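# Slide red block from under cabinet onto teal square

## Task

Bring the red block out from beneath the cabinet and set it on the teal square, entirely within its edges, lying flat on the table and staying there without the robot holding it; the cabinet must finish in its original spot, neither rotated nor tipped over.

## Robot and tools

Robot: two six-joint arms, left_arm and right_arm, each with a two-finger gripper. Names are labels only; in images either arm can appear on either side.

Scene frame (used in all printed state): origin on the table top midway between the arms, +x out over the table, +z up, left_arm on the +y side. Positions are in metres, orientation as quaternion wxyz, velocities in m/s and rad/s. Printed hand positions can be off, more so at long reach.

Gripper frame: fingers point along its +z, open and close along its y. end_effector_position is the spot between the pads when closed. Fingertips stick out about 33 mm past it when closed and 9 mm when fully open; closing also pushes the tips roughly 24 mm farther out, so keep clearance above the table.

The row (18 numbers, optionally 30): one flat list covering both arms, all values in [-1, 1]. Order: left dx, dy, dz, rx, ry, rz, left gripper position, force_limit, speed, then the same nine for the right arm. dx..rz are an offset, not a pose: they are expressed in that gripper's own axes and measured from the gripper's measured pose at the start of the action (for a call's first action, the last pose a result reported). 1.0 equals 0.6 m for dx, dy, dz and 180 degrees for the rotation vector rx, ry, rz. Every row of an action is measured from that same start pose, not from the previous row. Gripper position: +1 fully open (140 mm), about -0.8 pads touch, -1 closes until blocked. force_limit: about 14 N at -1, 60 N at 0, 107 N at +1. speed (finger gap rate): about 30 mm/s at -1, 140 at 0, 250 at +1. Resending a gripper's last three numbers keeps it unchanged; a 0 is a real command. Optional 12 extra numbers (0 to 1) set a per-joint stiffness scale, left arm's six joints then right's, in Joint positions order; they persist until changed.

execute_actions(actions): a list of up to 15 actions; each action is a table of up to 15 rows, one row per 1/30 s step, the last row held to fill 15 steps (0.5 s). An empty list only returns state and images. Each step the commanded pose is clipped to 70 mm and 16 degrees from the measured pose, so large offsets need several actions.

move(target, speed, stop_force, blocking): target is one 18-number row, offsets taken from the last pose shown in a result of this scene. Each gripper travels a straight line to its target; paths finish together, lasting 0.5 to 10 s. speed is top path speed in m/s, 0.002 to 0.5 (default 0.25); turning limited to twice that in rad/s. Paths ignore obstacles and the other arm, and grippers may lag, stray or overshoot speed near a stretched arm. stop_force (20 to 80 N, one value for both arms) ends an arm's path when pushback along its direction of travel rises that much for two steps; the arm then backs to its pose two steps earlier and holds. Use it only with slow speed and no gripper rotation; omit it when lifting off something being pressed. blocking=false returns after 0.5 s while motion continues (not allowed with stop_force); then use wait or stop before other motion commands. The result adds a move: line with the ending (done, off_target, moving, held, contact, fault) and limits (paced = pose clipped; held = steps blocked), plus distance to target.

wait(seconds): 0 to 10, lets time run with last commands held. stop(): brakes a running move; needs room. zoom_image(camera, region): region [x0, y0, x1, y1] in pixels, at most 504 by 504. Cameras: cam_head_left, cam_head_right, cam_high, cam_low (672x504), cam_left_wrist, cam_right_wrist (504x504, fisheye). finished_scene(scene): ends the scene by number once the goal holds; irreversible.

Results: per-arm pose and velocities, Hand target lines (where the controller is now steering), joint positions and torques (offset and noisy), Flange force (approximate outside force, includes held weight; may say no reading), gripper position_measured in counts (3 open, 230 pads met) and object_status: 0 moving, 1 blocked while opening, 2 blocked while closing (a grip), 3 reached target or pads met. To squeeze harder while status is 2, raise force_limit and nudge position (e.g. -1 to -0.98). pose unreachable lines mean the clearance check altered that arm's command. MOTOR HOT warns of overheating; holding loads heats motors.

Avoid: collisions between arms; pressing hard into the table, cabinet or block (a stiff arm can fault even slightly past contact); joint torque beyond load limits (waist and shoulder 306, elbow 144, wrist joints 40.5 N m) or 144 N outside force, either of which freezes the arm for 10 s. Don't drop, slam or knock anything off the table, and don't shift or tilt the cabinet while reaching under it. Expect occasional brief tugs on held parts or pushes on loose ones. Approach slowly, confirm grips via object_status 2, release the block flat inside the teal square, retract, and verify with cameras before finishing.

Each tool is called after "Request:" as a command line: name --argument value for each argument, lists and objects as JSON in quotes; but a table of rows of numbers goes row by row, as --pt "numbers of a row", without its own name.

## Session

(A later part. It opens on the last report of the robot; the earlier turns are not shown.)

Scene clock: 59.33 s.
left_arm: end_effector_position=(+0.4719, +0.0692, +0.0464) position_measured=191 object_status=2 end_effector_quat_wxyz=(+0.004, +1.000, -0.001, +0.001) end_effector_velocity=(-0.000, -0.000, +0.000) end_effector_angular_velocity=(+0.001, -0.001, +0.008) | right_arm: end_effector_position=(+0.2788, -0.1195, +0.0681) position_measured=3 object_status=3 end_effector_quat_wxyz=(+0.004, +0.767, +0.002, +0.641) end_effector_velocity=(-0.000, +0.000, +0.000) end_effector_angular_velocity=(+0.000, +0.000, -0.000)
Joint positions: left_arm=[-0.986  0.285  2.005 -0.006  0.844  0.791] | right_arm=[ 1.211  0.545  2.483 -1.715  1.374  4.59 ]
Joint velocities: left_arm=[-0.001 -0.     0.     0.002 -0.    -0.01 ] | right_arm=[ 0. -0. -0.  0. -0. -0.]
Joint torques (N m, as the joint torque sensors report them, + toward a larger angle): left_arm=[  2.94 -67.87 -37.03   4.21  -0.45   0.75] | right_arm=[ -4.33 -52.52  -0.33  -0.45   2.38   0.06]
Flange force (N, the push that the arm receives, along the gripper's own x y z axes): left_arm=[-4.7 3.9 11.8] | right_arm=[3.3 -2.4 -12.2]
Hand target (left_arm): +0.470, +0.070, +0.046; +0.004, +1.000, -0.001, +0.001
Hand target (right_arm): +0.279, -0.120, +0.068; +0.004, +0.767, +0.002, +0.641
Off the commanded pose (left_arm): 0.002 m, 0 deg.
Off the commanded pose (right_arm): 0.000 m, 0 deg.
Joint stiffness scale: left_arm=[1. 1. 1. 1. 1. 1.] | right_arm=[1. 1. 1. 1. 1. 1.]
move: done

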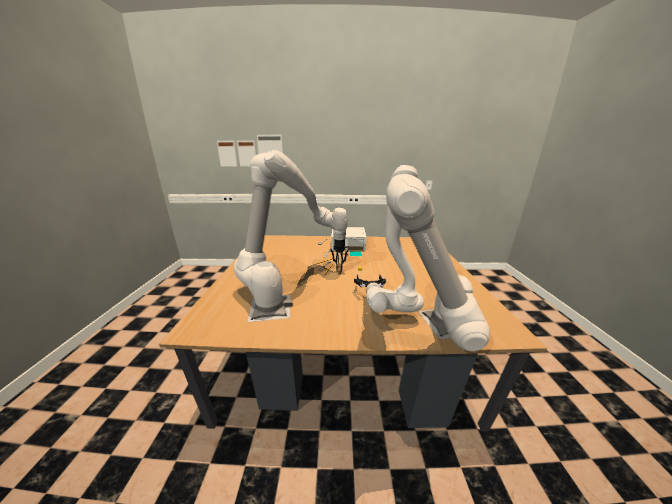

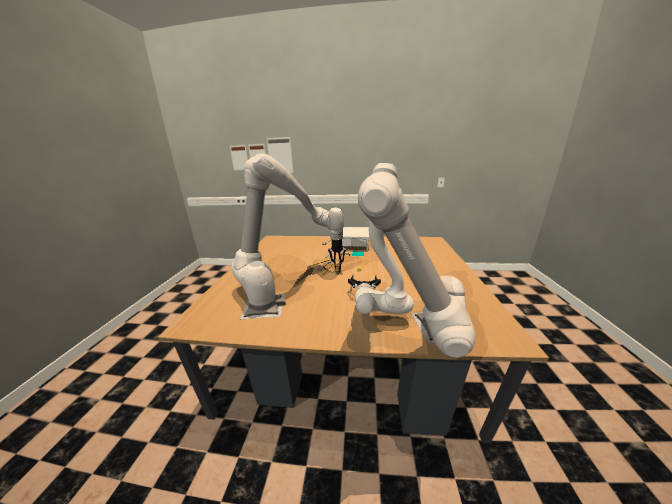

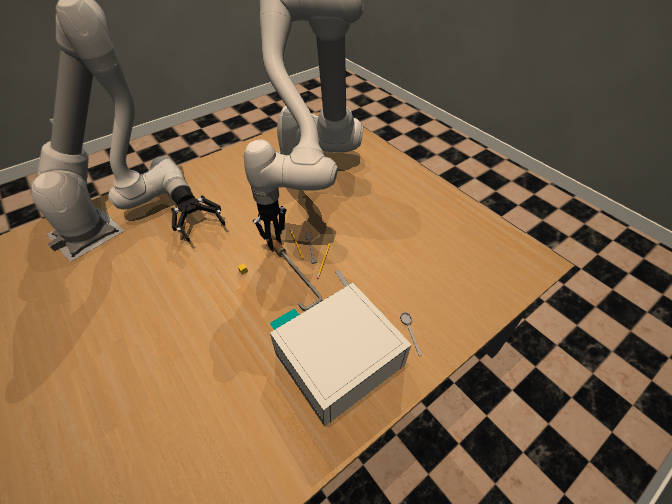

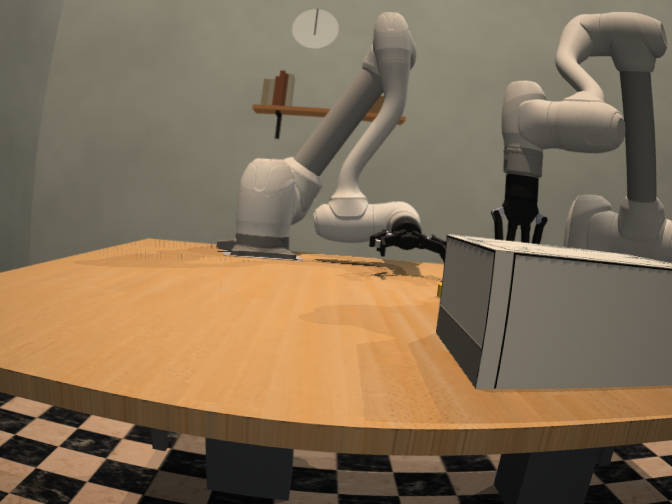

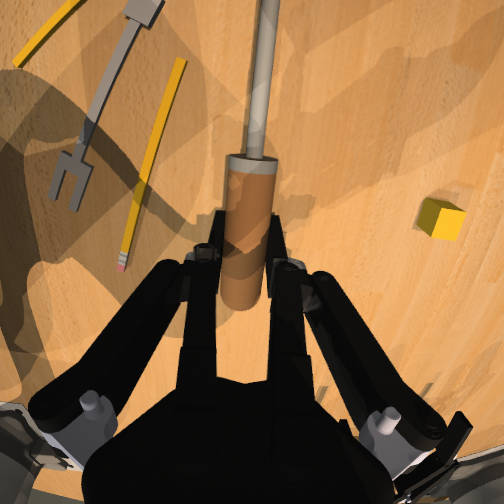

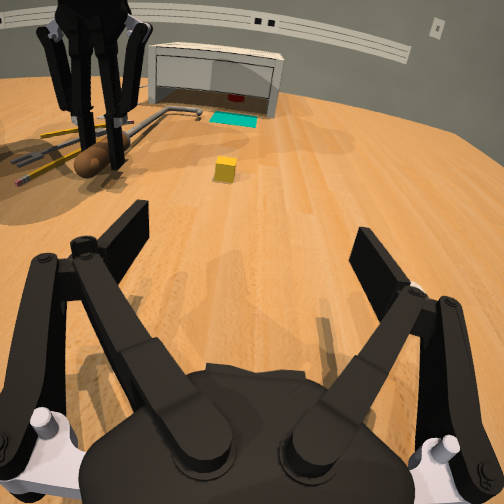

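Request:
move --target '[0.28,0,0.004,0,0,0,-1,1,-0.3,0,0,0,0,0,0,1,0,0]' --speed 0.08

Request:
zoom_image --camera "cam_right_wrist" --region '[130,60,290,150]'

Scene clock: 64.83 s.
left_arm: end_effector_position=(+0.6382, +0.0689, +0.0435) position_measured=191 object_status=2 end_effector_quat_wxyz=(+0.004, +1.000, -0.001, +0.002) end_effector_velocity=(+0.001, +0.000, -0.000) end_effector_angular_velocity=(+0.001, +0.001, -0.000) | right_arm: end_effector_position=(+0.2788, -0.1195, +0.0681) position_measured=3 object_status=3 end_effector_quat_wxyz=(+0.004, +0.767, +0.002, +0.641) end_effector_velocity=(+0.000, -0.000, -0.000) end_effector_angular_velocity=(-0.000, +0.000, -0.000)
Joint positions: left_arm=[-0.824  0.463  1.741 -0.006  0.929  0.953] | right_arm=[ 1.211  0.545  2.483 -1.715  1.374  4.59 ]
Joint velocities: left_arm=[ 0.001  0.001 -0.001  0.     0.001  0.001] | right_arm=[-0.  0.  0.  0. -0.  0.]
Joint torques (N m, as the joint torque sensors report them, + toward a larger angle): left_arm=[  3.67 -93.22 -40.03   4.25  -0.72   0.6 ] | right_arm=[ -3.46 -53.42  -0.22  -0.44   2.38   0.09]
Flange force (N, the push that the arm receives, along the gripper's own x y z axes): left_arm=[0.0 6.9 16.0] | right_arm=[1.5 -2.5 -9.5]
Hand target (left_arm): +0.640, +0.069, +0.044; +0.004, +1.000, -0.001, +0.001
Hand target (right_arm): +0.279, -0.120, +0.068; +0.004, +0.767, +0.002, +0.641
Off the commanded pose (left_arm): 0.002 m, 0 deg.
Off the commanded pose (right_arm): 0.000 m, 0 deg.
Joint stiffness scale: left_arm=[1. 1. 1. 1. 1. 1.] | right_arm=[1. 1. 1. 1. 1. 1.]
move: done

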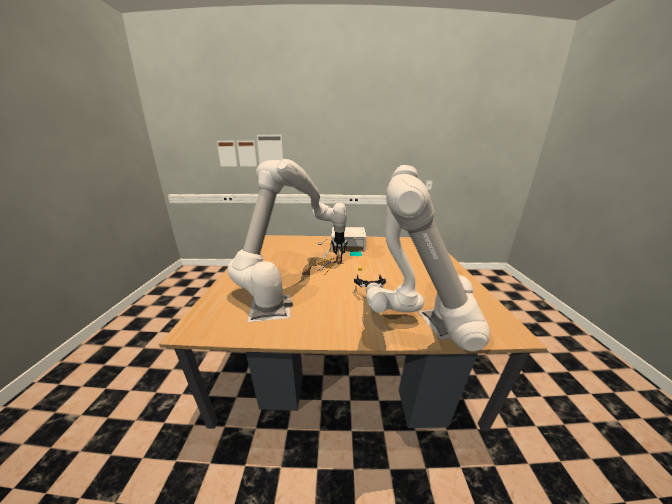

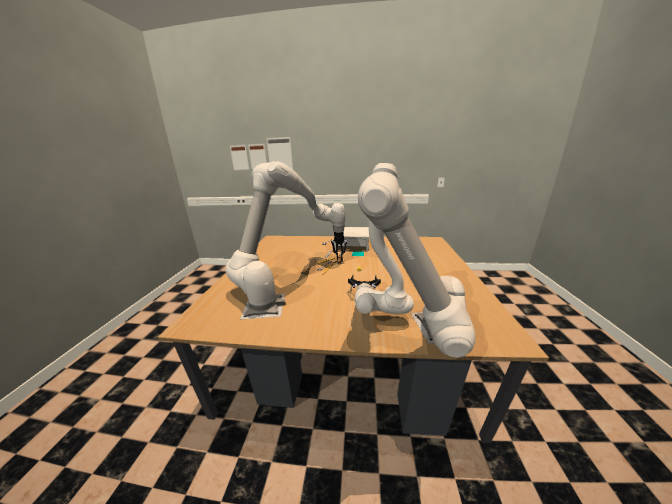

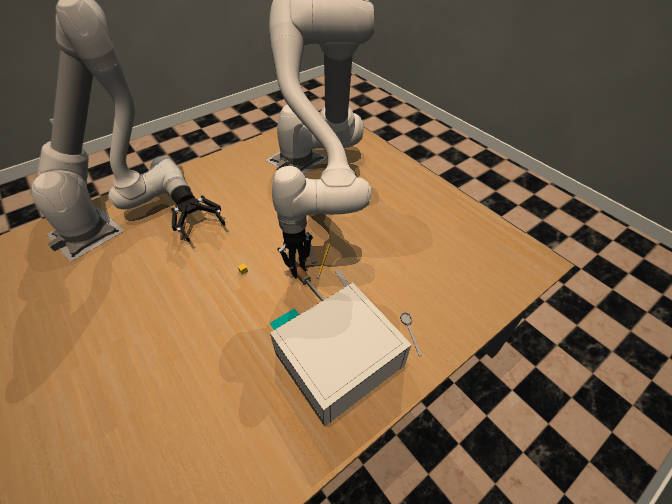

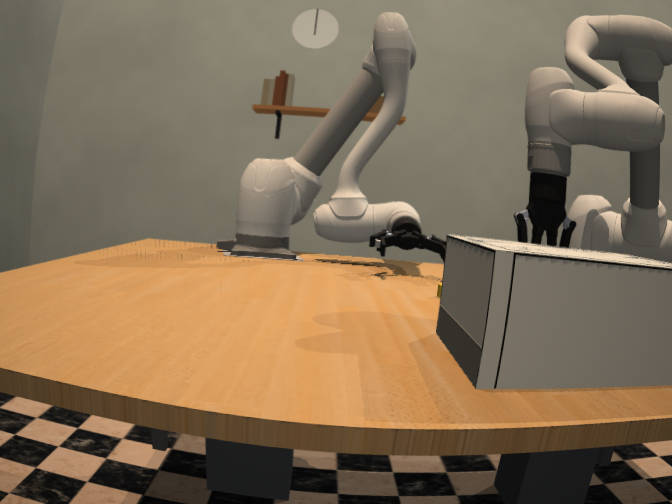

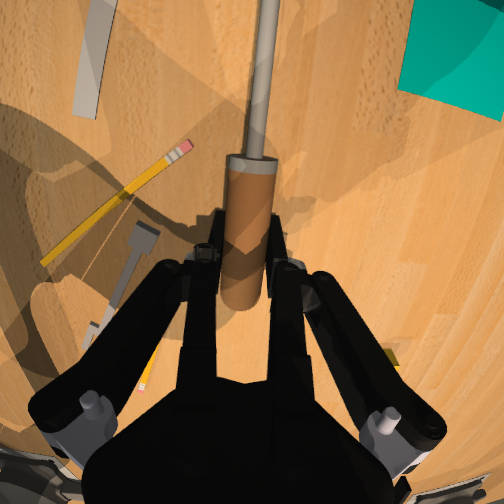

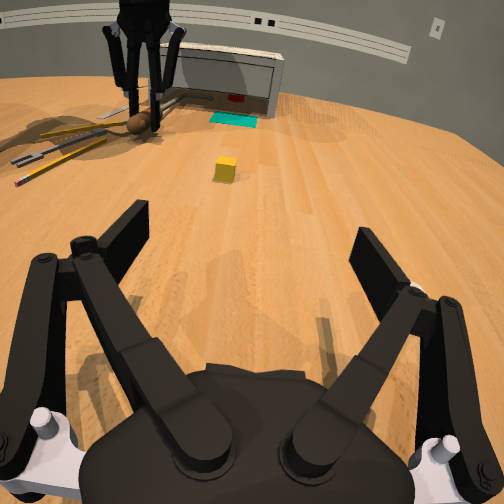

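Region (130, 60, 290, 150) of cam_right_wrist's 504x504 image, scaled by 3.150, with more detail than that image has; it fills the top 284 rows of this view, and the rest is white.

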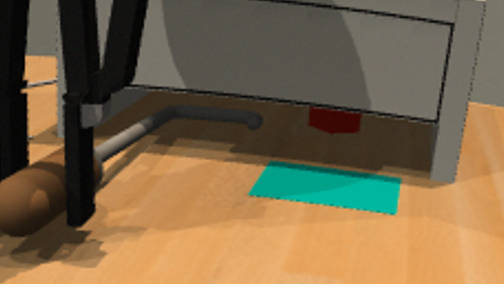

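Request:
move --target '[0.178,0,0,0,0,0,-1,1,-0.3,0,0,0,0,0,0,1,0,0]' --speed 0.06

Request:
move --target '[0,0.1,0,0,0,0,-1,1,-0.3,0,0,0,0,0,0,1,0,0]' --speed 0.05

Request:
zoom_image --camera "cam_right_wrist" --region '[130,60,290,150]'

Scene clock: 72.77 s.
left_arm: end_effector_position=(+0.7433, +0.0684, +0.0430) position_measured=191 object_status=2 end_effector_quat_wxyz=(+0.004, +1.000, -0.001, +0.002) end_effector_velocity=(+0.001, +0.000, -0.000) end_effector_angular_velocity=(+0.002, +0.000, -0.002) | right_arm: end_effector_position=(+0.2788, -0.1195, +0.0681) position_measured=3 object_status=3 end_effector_quat_wxyz=(+0.004, +0.767, +0.002, +0.641) end_effector_velocity=(+0.000, +0.000, -0.000) end_effector_angular_velocity=(+0.000, -0.000, -0.000)
Joint positions: left_arm=[-0.749  0.585  1.54  -0.006  1.009  1.026] | right_arm=[ 1.211  0.545  2.483 -1.715  1.374  4.59 ]
Joint velocities: left_arm=[ 0.     0.002 -0.003  0.002  0.002  0.001] | right_arm=[-0.  0. -0.  0.  0.  0.]
Joint torques (N m, as the joint torque sensors report them, + toward a larger angle): left_arm=[  -1.72 -100.69  -39.78    4.47   -0.81    0.85] | right_arm=[ -3.28 -54.16  -0.66  -0.45   2.43   0.12]
Flange force (N, the push that the arm receives, along the gripper's own x y z axes): left_arm=[1.5 -0.4 8.4] | right_arm=[-0.2 -2.0 -8.7]
Hand target (left_arm): +0.745, +0.069, +0.044; +0.004, +1.000, -0.001, +0.002
Hand target (right_arm): +0.279, -0.120, +0.068; +0.004, +0.767, +0.002, +0.641
Off the commanded pose (left_arm): 0.002 m, 0 deg.
Off the commanded pose (right_arm): 0.000 m, 0 deg.
Joint stiffness scale: left_arm=[1. 1. 1. 1. 1. 1.] | right_arm=[1. 1. 1. 1. 1. 1.]
move: done

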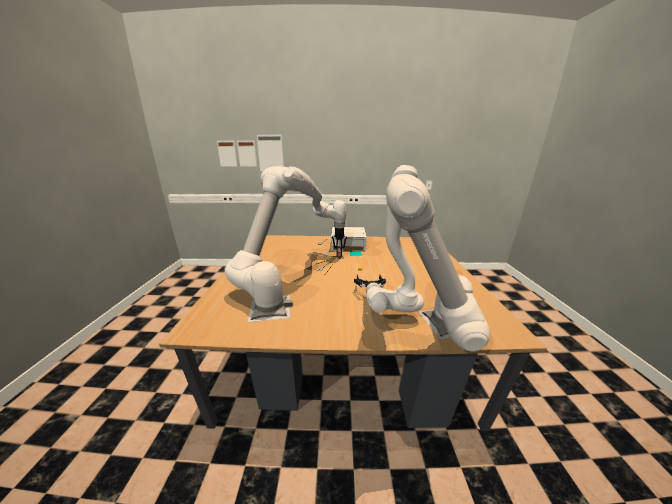

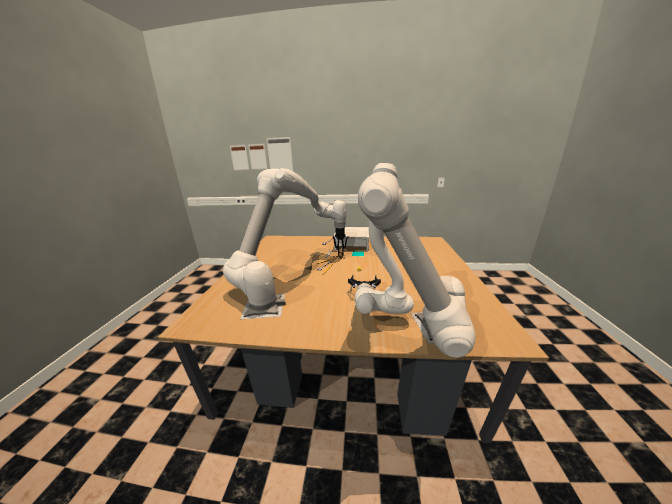

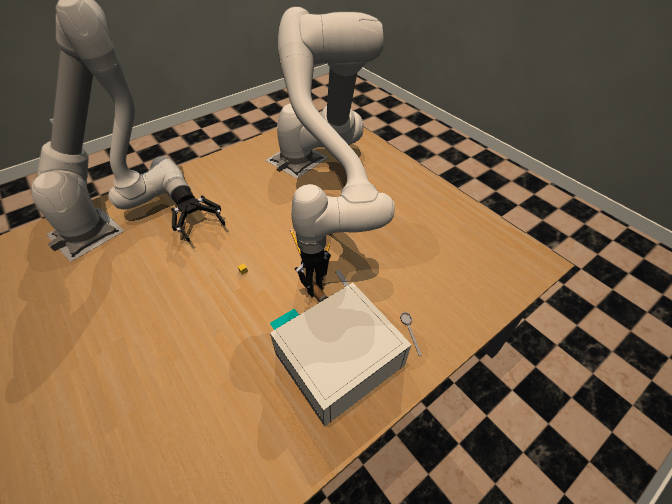

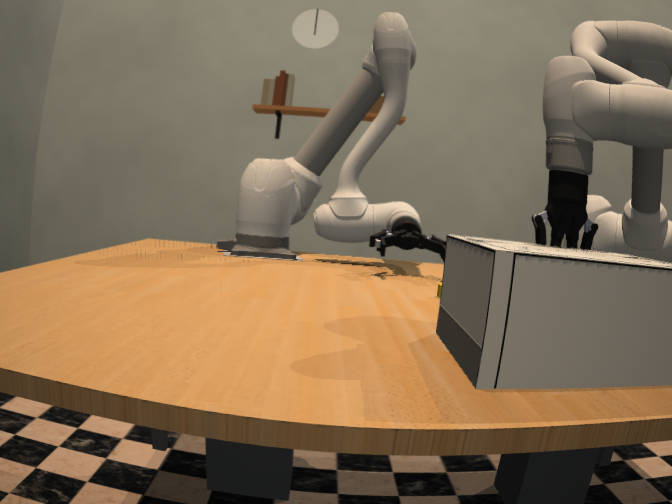

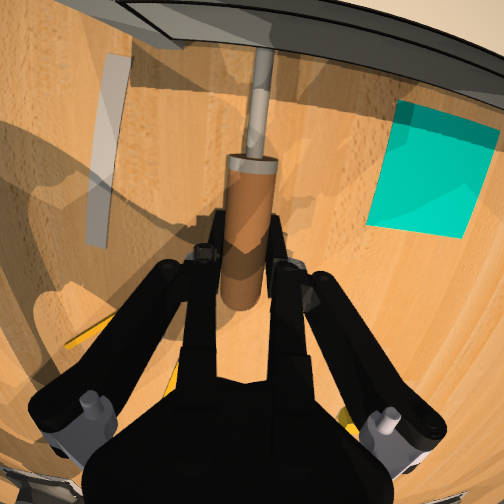

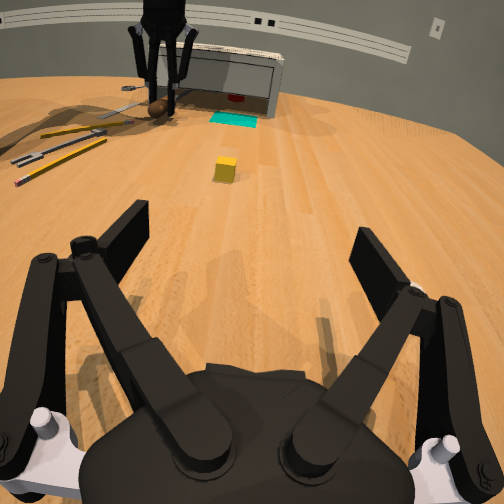

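Scene clock: 74.27 s.
left_arm: end_effector_position=(+0.7427, +0.0102, +0.0427) position_measured=191 object_status=2 end_effector_quat_wxyz=(+0.005, +1.000, -0.001, +0.002) end_effector_velocity=(+0.001, +0.000, -0.000) end_effector_angular_velocity=(+0.001, -0.000, +0.001) | right_arm: end_effector_position=(+0.2788, -0.1195, +0.0681) position_measured=3 object_status=3 end_effector_quat_wxyz=(+0.004, +0.767, +0.002, +0.641) end_effector_velocity=(+0.000, +0.000, +0.000) end_effector_angular_velocity=(+0.000, -0.000, -0.000)
Joint positions: left_arm=[-0.808  0.626  1.47  -0.006  1.038  0.968] | right_arm=[ 1.211  0.545  2.483 -1.715  1.374  4.59 ]
Joint velocities: left_arm=[ 0.     0.001 -0.001  0.002  0.001 -0.002] | right_arm=[-0.  0. -0. -0. -0.  0.]
Joint torques (N m, as the joint torque sensors report them, + toward a larger angle): left_arm=[   2.18 -110.5   -41.01    4.56   -0.8     0.6 ] | right_arm=[ -3.84 -53.17  -0.4   -0.42   2.44  -0.14]
Flange force (N, the push that the arm receives, along the gripper's own x y z axes): left_arm=[4.9 6.7 13.3] | right_arm=[1.4 -2.0 -10.3]
Hand target (left_arm): +0.743, +0.008, +0.043; +0.004, +1.000, -0.001, +0.002
Hand target (right_arm): +0.279, -0.120, +0.068; +0.004, +0.767, +0.002, +0.641
Off the commanded pose (left_arm): 0.002 m, 0 deg.
Off the commanded pose (right_arm): 0.000 m, 0 deg.
Joint stiffness scale: left_arm=[1. 1. 1. 1. 1. 1.] | right_arm=[1. 1. 1. 1. 1. 1.]
move: done

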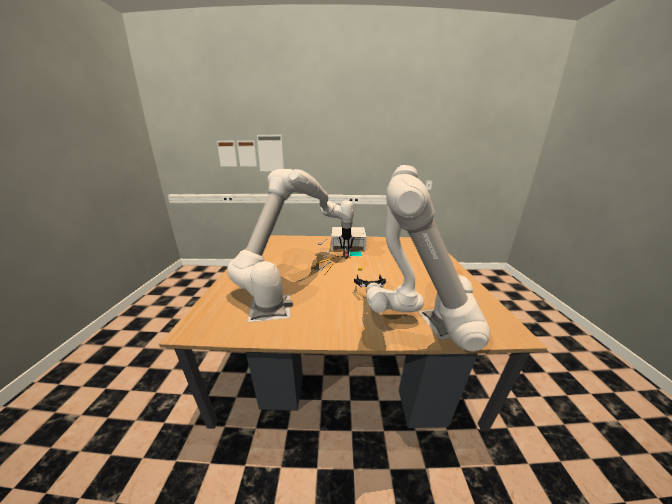

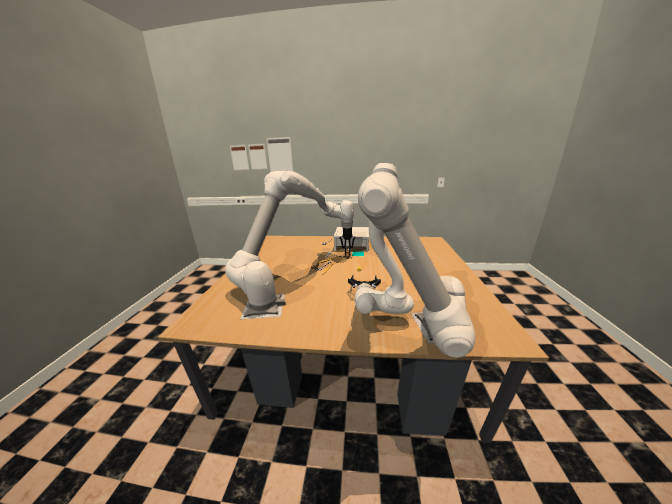

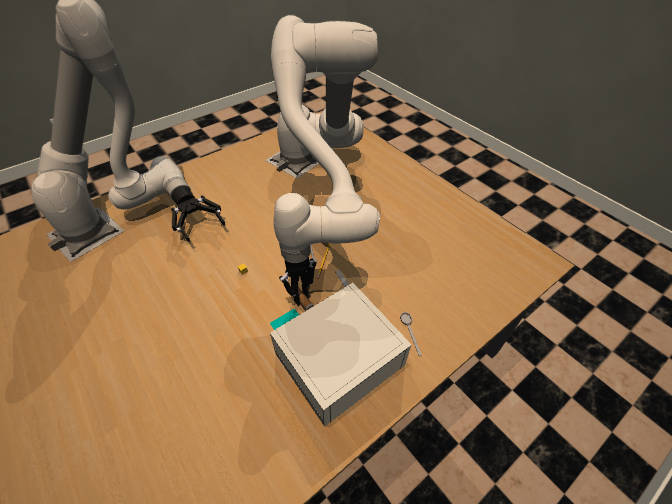

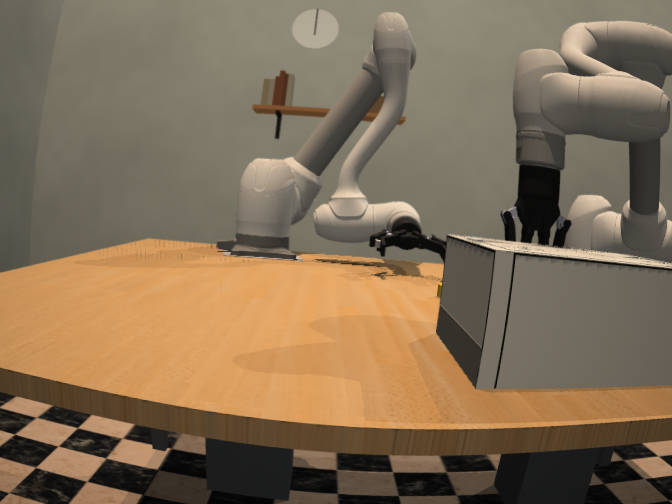

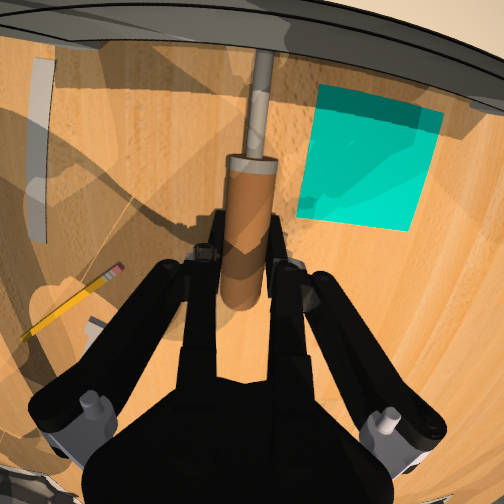

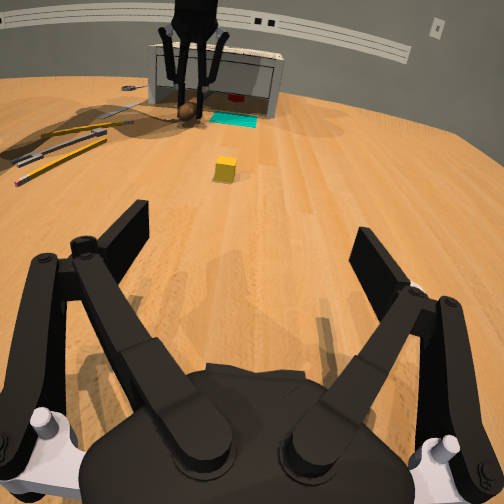

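Region (130, 60, 290, 150) of cam_right_wrist's 504x504 image, scaled by 3.150, with more detail than that image has; it fills the top 284 rows of this view, and the rest is white.

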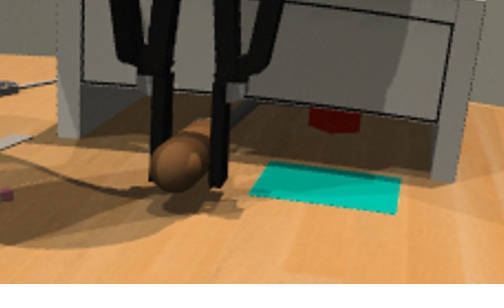

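Request:
move --target '[0,0.02,0,0,0,0.058,-1,1,-0.3,0,0,0,0,0,0,1,0,0]' --speed 0.07

Request:
move --target '[-0.345,0.061,0,0,0,0,-1,1,-0.3,0,0,0,0,0,0,1,0,0]' --speed 0.07

Request:
zoom_image --camera "cam_right_wrist" --region '[130,60,290,150]'

Scene clock: 83.47 s.
left_arm: end_effector_position=(+0.7424, +0.0001, +0.0421) position_measured=191 object_status=2 end_effector_quat_wxyz=(+0.005, +0.996, -0.090, +0.003) end_effector_velocity=(+0.000, -0.000, +0.000) end_effector_angular_velocity=(-0.001, +0.001, -0.006) | right_arm: end_effector_position=(+0.2788, -0.1195, +0.0681) position_measured=3 object_status=3 end_effector_quat_wxyz=(+0.004, +0.767, +0.002, +0.641) end_effector_velocity=(+0.000, -0.000, -0.000) end_effector_angular_velocity=(+0.001, +0.000, -0.001)
Joint positions: left_arm=[-0.818  0.633  1.458 -0.006  1.041  1.135] | right_arm=[ 1.211  0.545  2.483 -1.715  1.374  4.59 ]
Joint velocities: left_arm=[ 0.     0.    -0.001 -0.001  0.001  0.007] | right_arm=[-0.     0.     0.     0.    -0.     0.002]
Joint torques (N m, as the joint torque sensors report them, + toward a larger angle): left_arm=[   0.16 -104.95  -40.67    4.32   -0.96   -0.15] | right_arm=[ -3.01 -55.3   -0.28  -0.23   2.41  -0.06]
Flange force (N, the push that the arm receives, along the gripper's own x y z axes): left_arm=[0.4 0.0 7.6] | right_arm=[-3.7 -2.3 -6.8]
Hand target (left_arm): +0.743, -0.002, +0.043; +0.004, +0.996, -0.092, +0.003
Hand target (right_arm): +0.279, -0.120, +0.068; +0.004, +0.767, +0.002, +0.641
Off the commanded pose (left_arm): 0.002 m, 0 deg.
Off the commanded pose (right_arm): 0.000 m, 0 deg.
Joint stiffness scale: left_arm=[1. 1. 1. 1. 1. 1.] | right_arm=[1. 1. 1. 1. 1. 1.]
move: done

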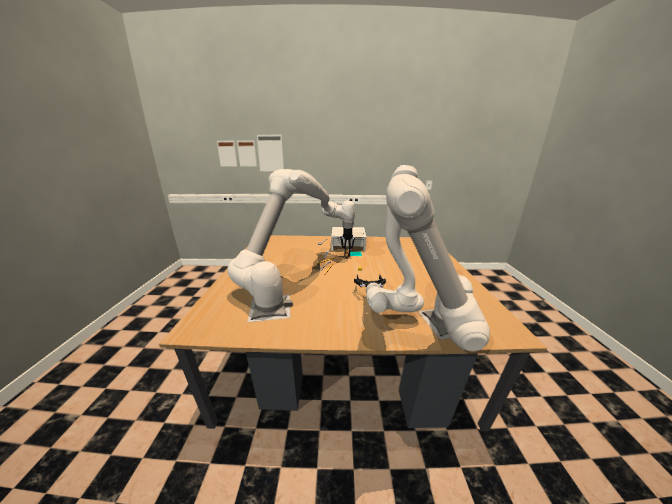

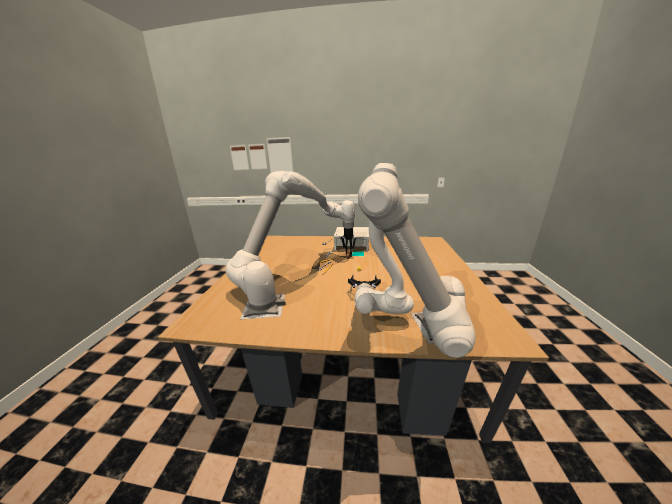

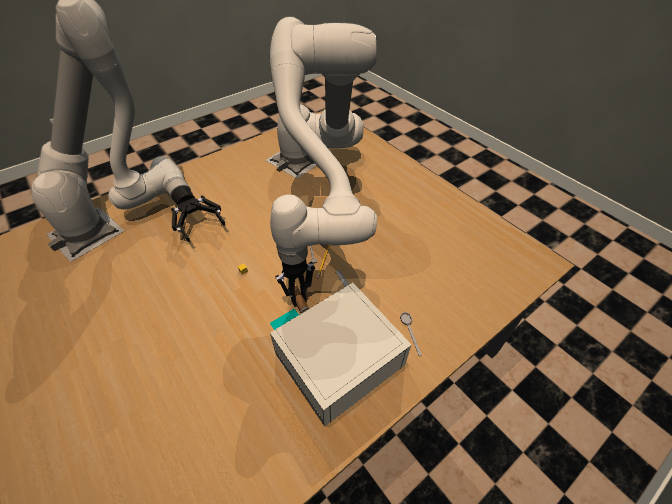

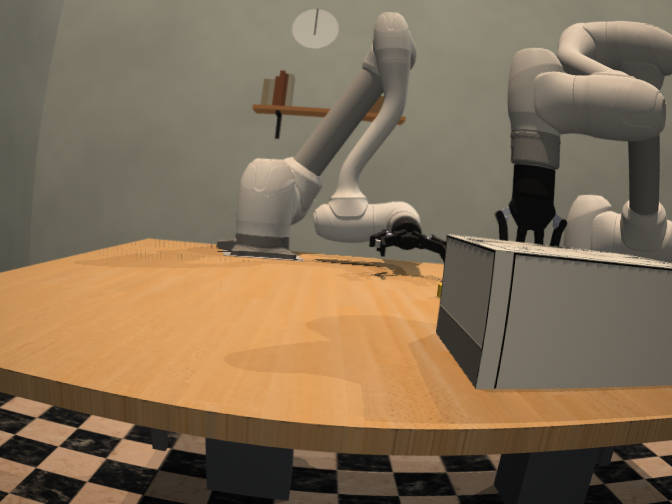

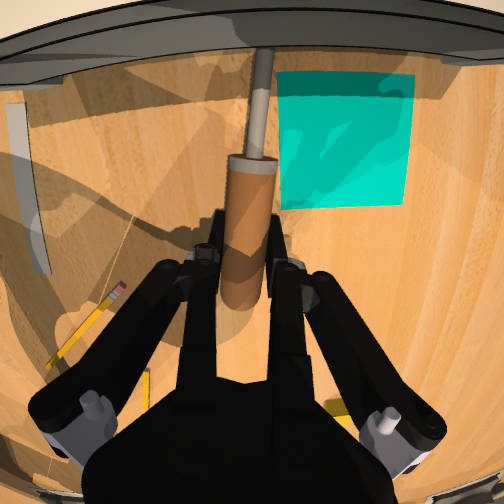

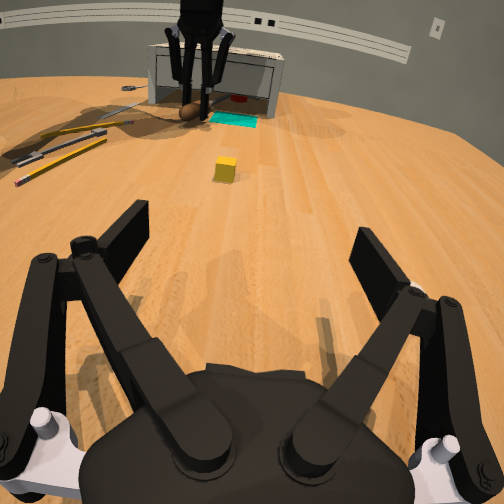

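Scene clock: 86.80 s.
left_arm: end_effector_position=(+0.5337, +0.0002, +0.0421) position_measured=191 object_status=2 end_effector_quat_wxyz=(+0.005, +0.996, -0.090, +0.002) end_effector_velocity=(-0.000, -0.000, +0.000) end_effector_angular_velocity=(-0.001, -0.001, +0.001) | right_arm: end_effector_position=(+0.2788, -0.1195, +0.0681) position_measured=3 object_status=3 end_effector_quat_wxyz=(+0.004, +0.767, +0.002, +0.641) end_effector_velocity=(-0.000, +0.000, +0.000) end_effector_angular_velocity=(+0.000, +0.000, -0.000)
Joint positions: left_arm=[-0.993  0.411  1.828 -0.006  0.894  0.961] | right_arm=[ 1.211  0.545  2.483 -1.715  1.374  4.59 ]
Joint velocities: left_arm=[-0.    -0.001  0.    -0.    -0.001 -0.001] | right_arm=[ 0. -0. -0.  0. -0. -0.]
Joint torques (N m, as the joint torque sensors report them, + toward a larger angle): left_arm=[  1.68 -81.54 -37.68   3.97  -0.65   0.4 ] | right_arm=[ -3.58 -54.77   0.23  -0.51   2.57  -0.09]
Flange force (N, the push that the arm receives, along the gripper's own x y z axes): left_arm=[-1.5 2.4 9.8] | right_arm=[-2.4 -3.6 -9.2]
Hand target (left_arm): +0.532, +0.001, +0.041; +0.005, +0.996, -0.090, +0.003
Hand target (right_arm): +0.279, -0.120, +0.068; +0.004, +0.767, +0.002, +0.641
Off the commanded pose (left_arm): 0.002 m, 0 deg.
Off the commanded pose (right_arm): 0.000 m, 0 deg.
Joint stiffness scale: left_arm=[1. 1. 1. 1. 1. 1.] | right_arm=[1. 1. 1. 1. 1. 1.]
move: done

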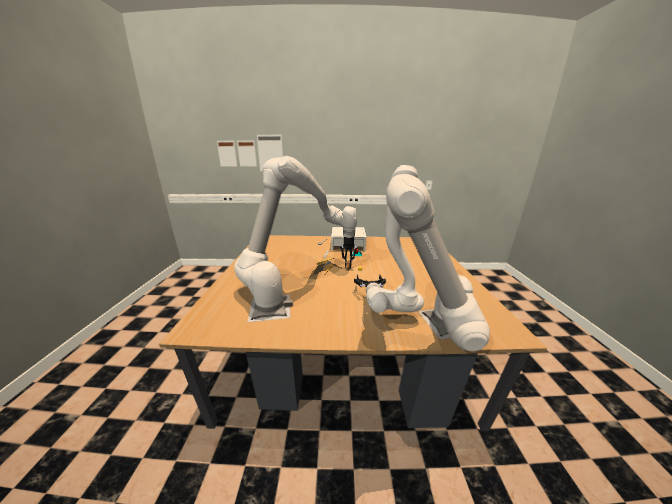

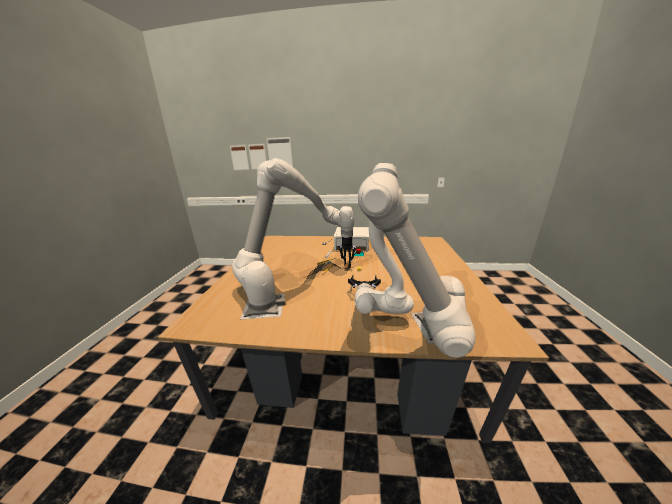

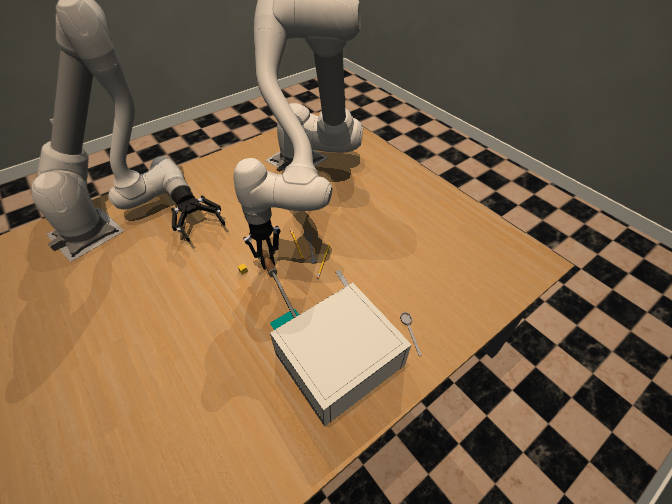

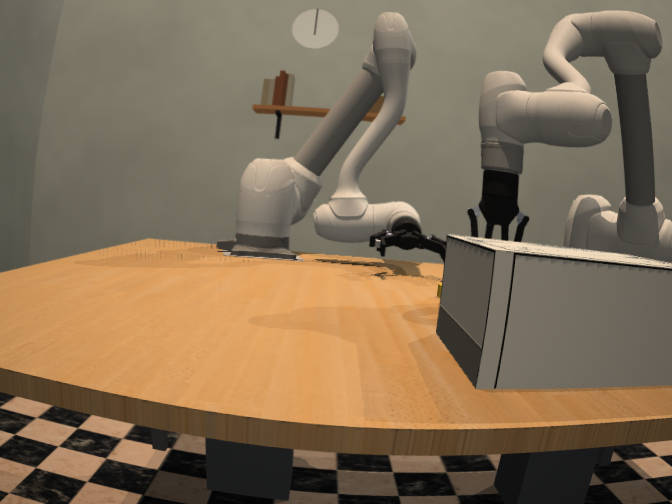

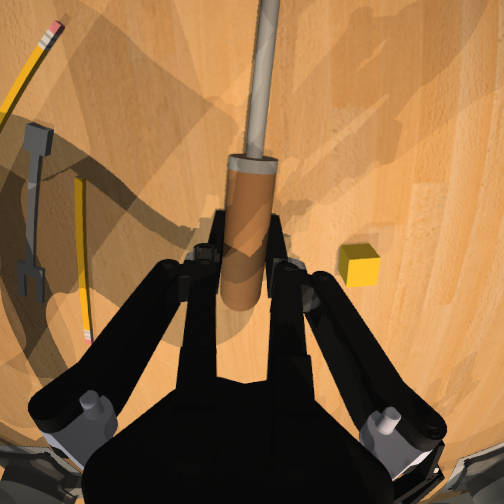

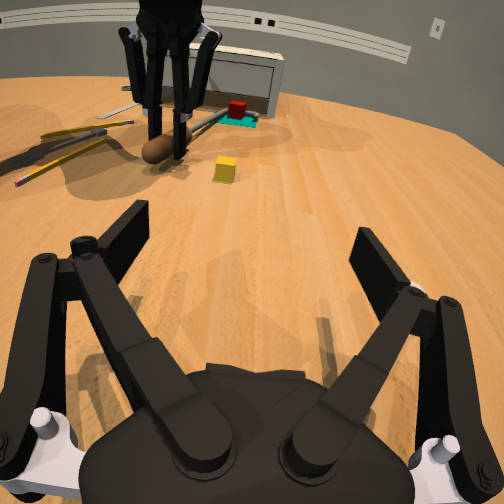

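Region (130, 60, 290, 150) of cam_right_wrist's 504x504 image, scaled by 3.150, with more detail than that image has; it fills the top 284 rows of this view, and the rest is white.

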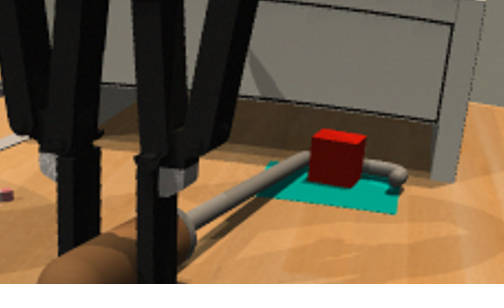

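Request:
execute_actions --actions '[]'

Request:
zoom_image --camera "cam_right_wrist" --region '[130, 60, 290, 150]'

Request:
zoom_image --camera "cam_high" --region '[240, 60, 480, 240]'

Scene clock: 95.03 s.
left_arm: end_effector_position=(+0.5337, +0.0002, +0.0421) position_measured=191 object_status=2 end_effector_quat_wxyz=(+0.005, +0.996, -0.090, +0.002) end_effector_velocity=(-0.001, -0.000, -0.000) end_effector_angular_velocity=(-0.001, +0.001, +0.001) | right_arm: end_effector_position=(+0.2788, -0.1195, +0.0681) position_measured=3 object_status=3 end_effector_quat_wxyz=(+0.004, +0.767, +0.002, +0.641) end_effector_velocity=(-0.000, +0.000, +0.000) end_effector_angular_velocity=(-0.000, -0.000, +0.000)
Joint positions: left_arm=[-0.993  0.411  1.828 -0.006  0.893  0.961] | right_arm=[ 1.211  0.545  2.483 -1.715  1.374  4.59 ]
Joint velocities: left_arm=[-0.    -0.     0.    -0.002 -0.    -0.   ] | right_arm=[ 0.    -0.    -0.     0.     0.    -0.001]
Joint torques (N m, as the joint torque sensors report them, + toward a larger angle): left_arm=[  0.31 -80.79 -38.61   4.29  -0.11   0.78] | right_arm=[ -3.35 -55.38  -0.52  -0.4    2.39   0.04]
Flange force (N, the push that the arm receives, along the gripper's own x y z axes): left_arm=[-3.7 -0.5 10.7] | right_arm=[-3.6 -2.5 -8.1]
Hand target (left_arm): +0.532, +0.001, +0.041; +0.005, +0.996, -0.090, +0.003
Hand target (right_arm): +0.279, -0.120, +0.068; +0.004, +0.767, +0.002, +0.641
Off the commanded pose (left_arm): 0.002 m, 0 deg.
Off the commanded pose (right_arm): 0.000 m, 0 deg.
Joint stiffness scale: left_arm=[1. 1. 1. 1. 1. 1.] | right_arm=[1. 1. 1. 1. 1. 1.]

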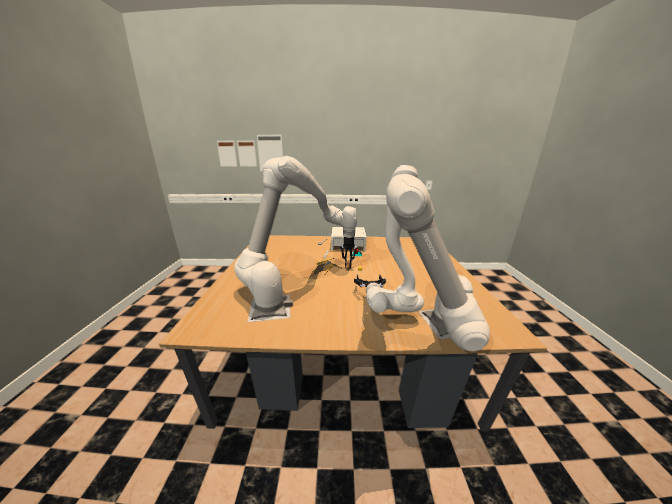

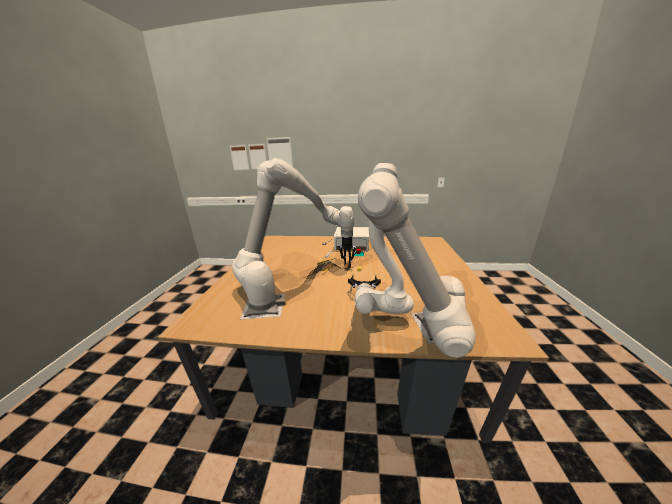

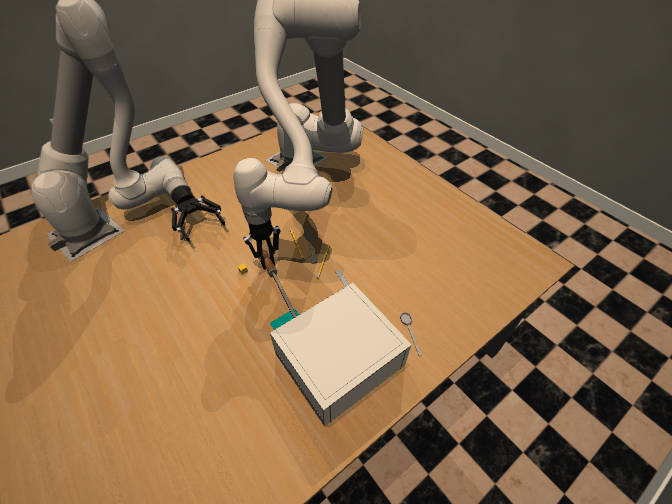

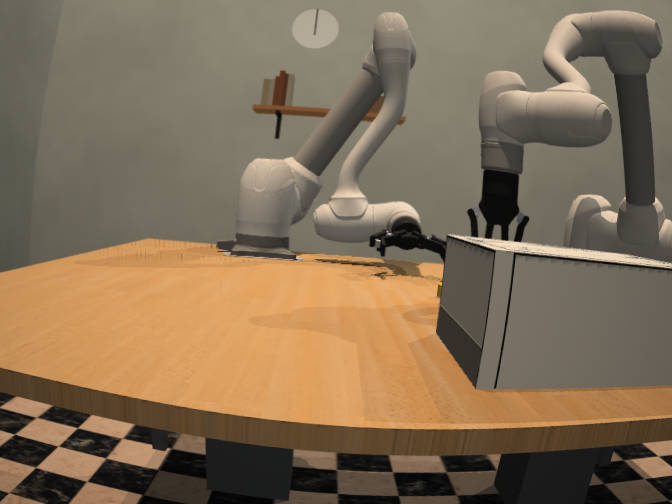

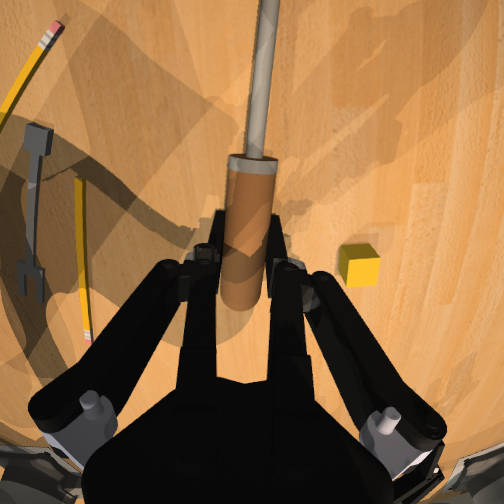

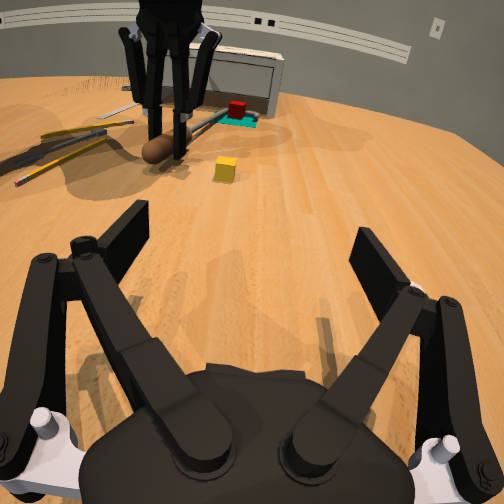

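Region (130, 60, 290, 150) of cam_right_wrist's 504x504 image, scaled by 3.150, with more detail than that image has; it fills the top 284 rows of this view, and the rest is white.

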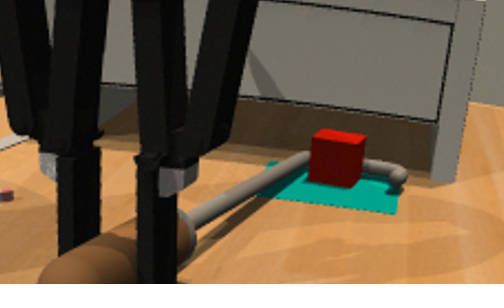

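Region (240, 60, 480, 240) of cam_high's 672x504 image, scaled by 2.100, with more detail than that image has; it fills the top 378 rows of this view, and the rest is white.

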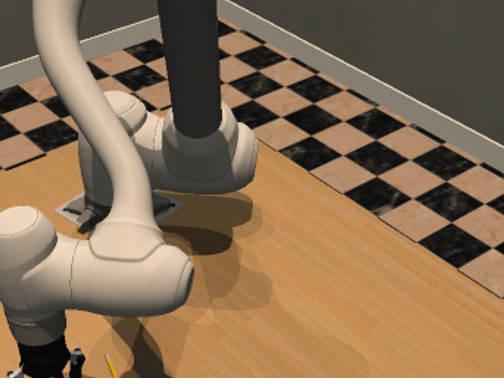

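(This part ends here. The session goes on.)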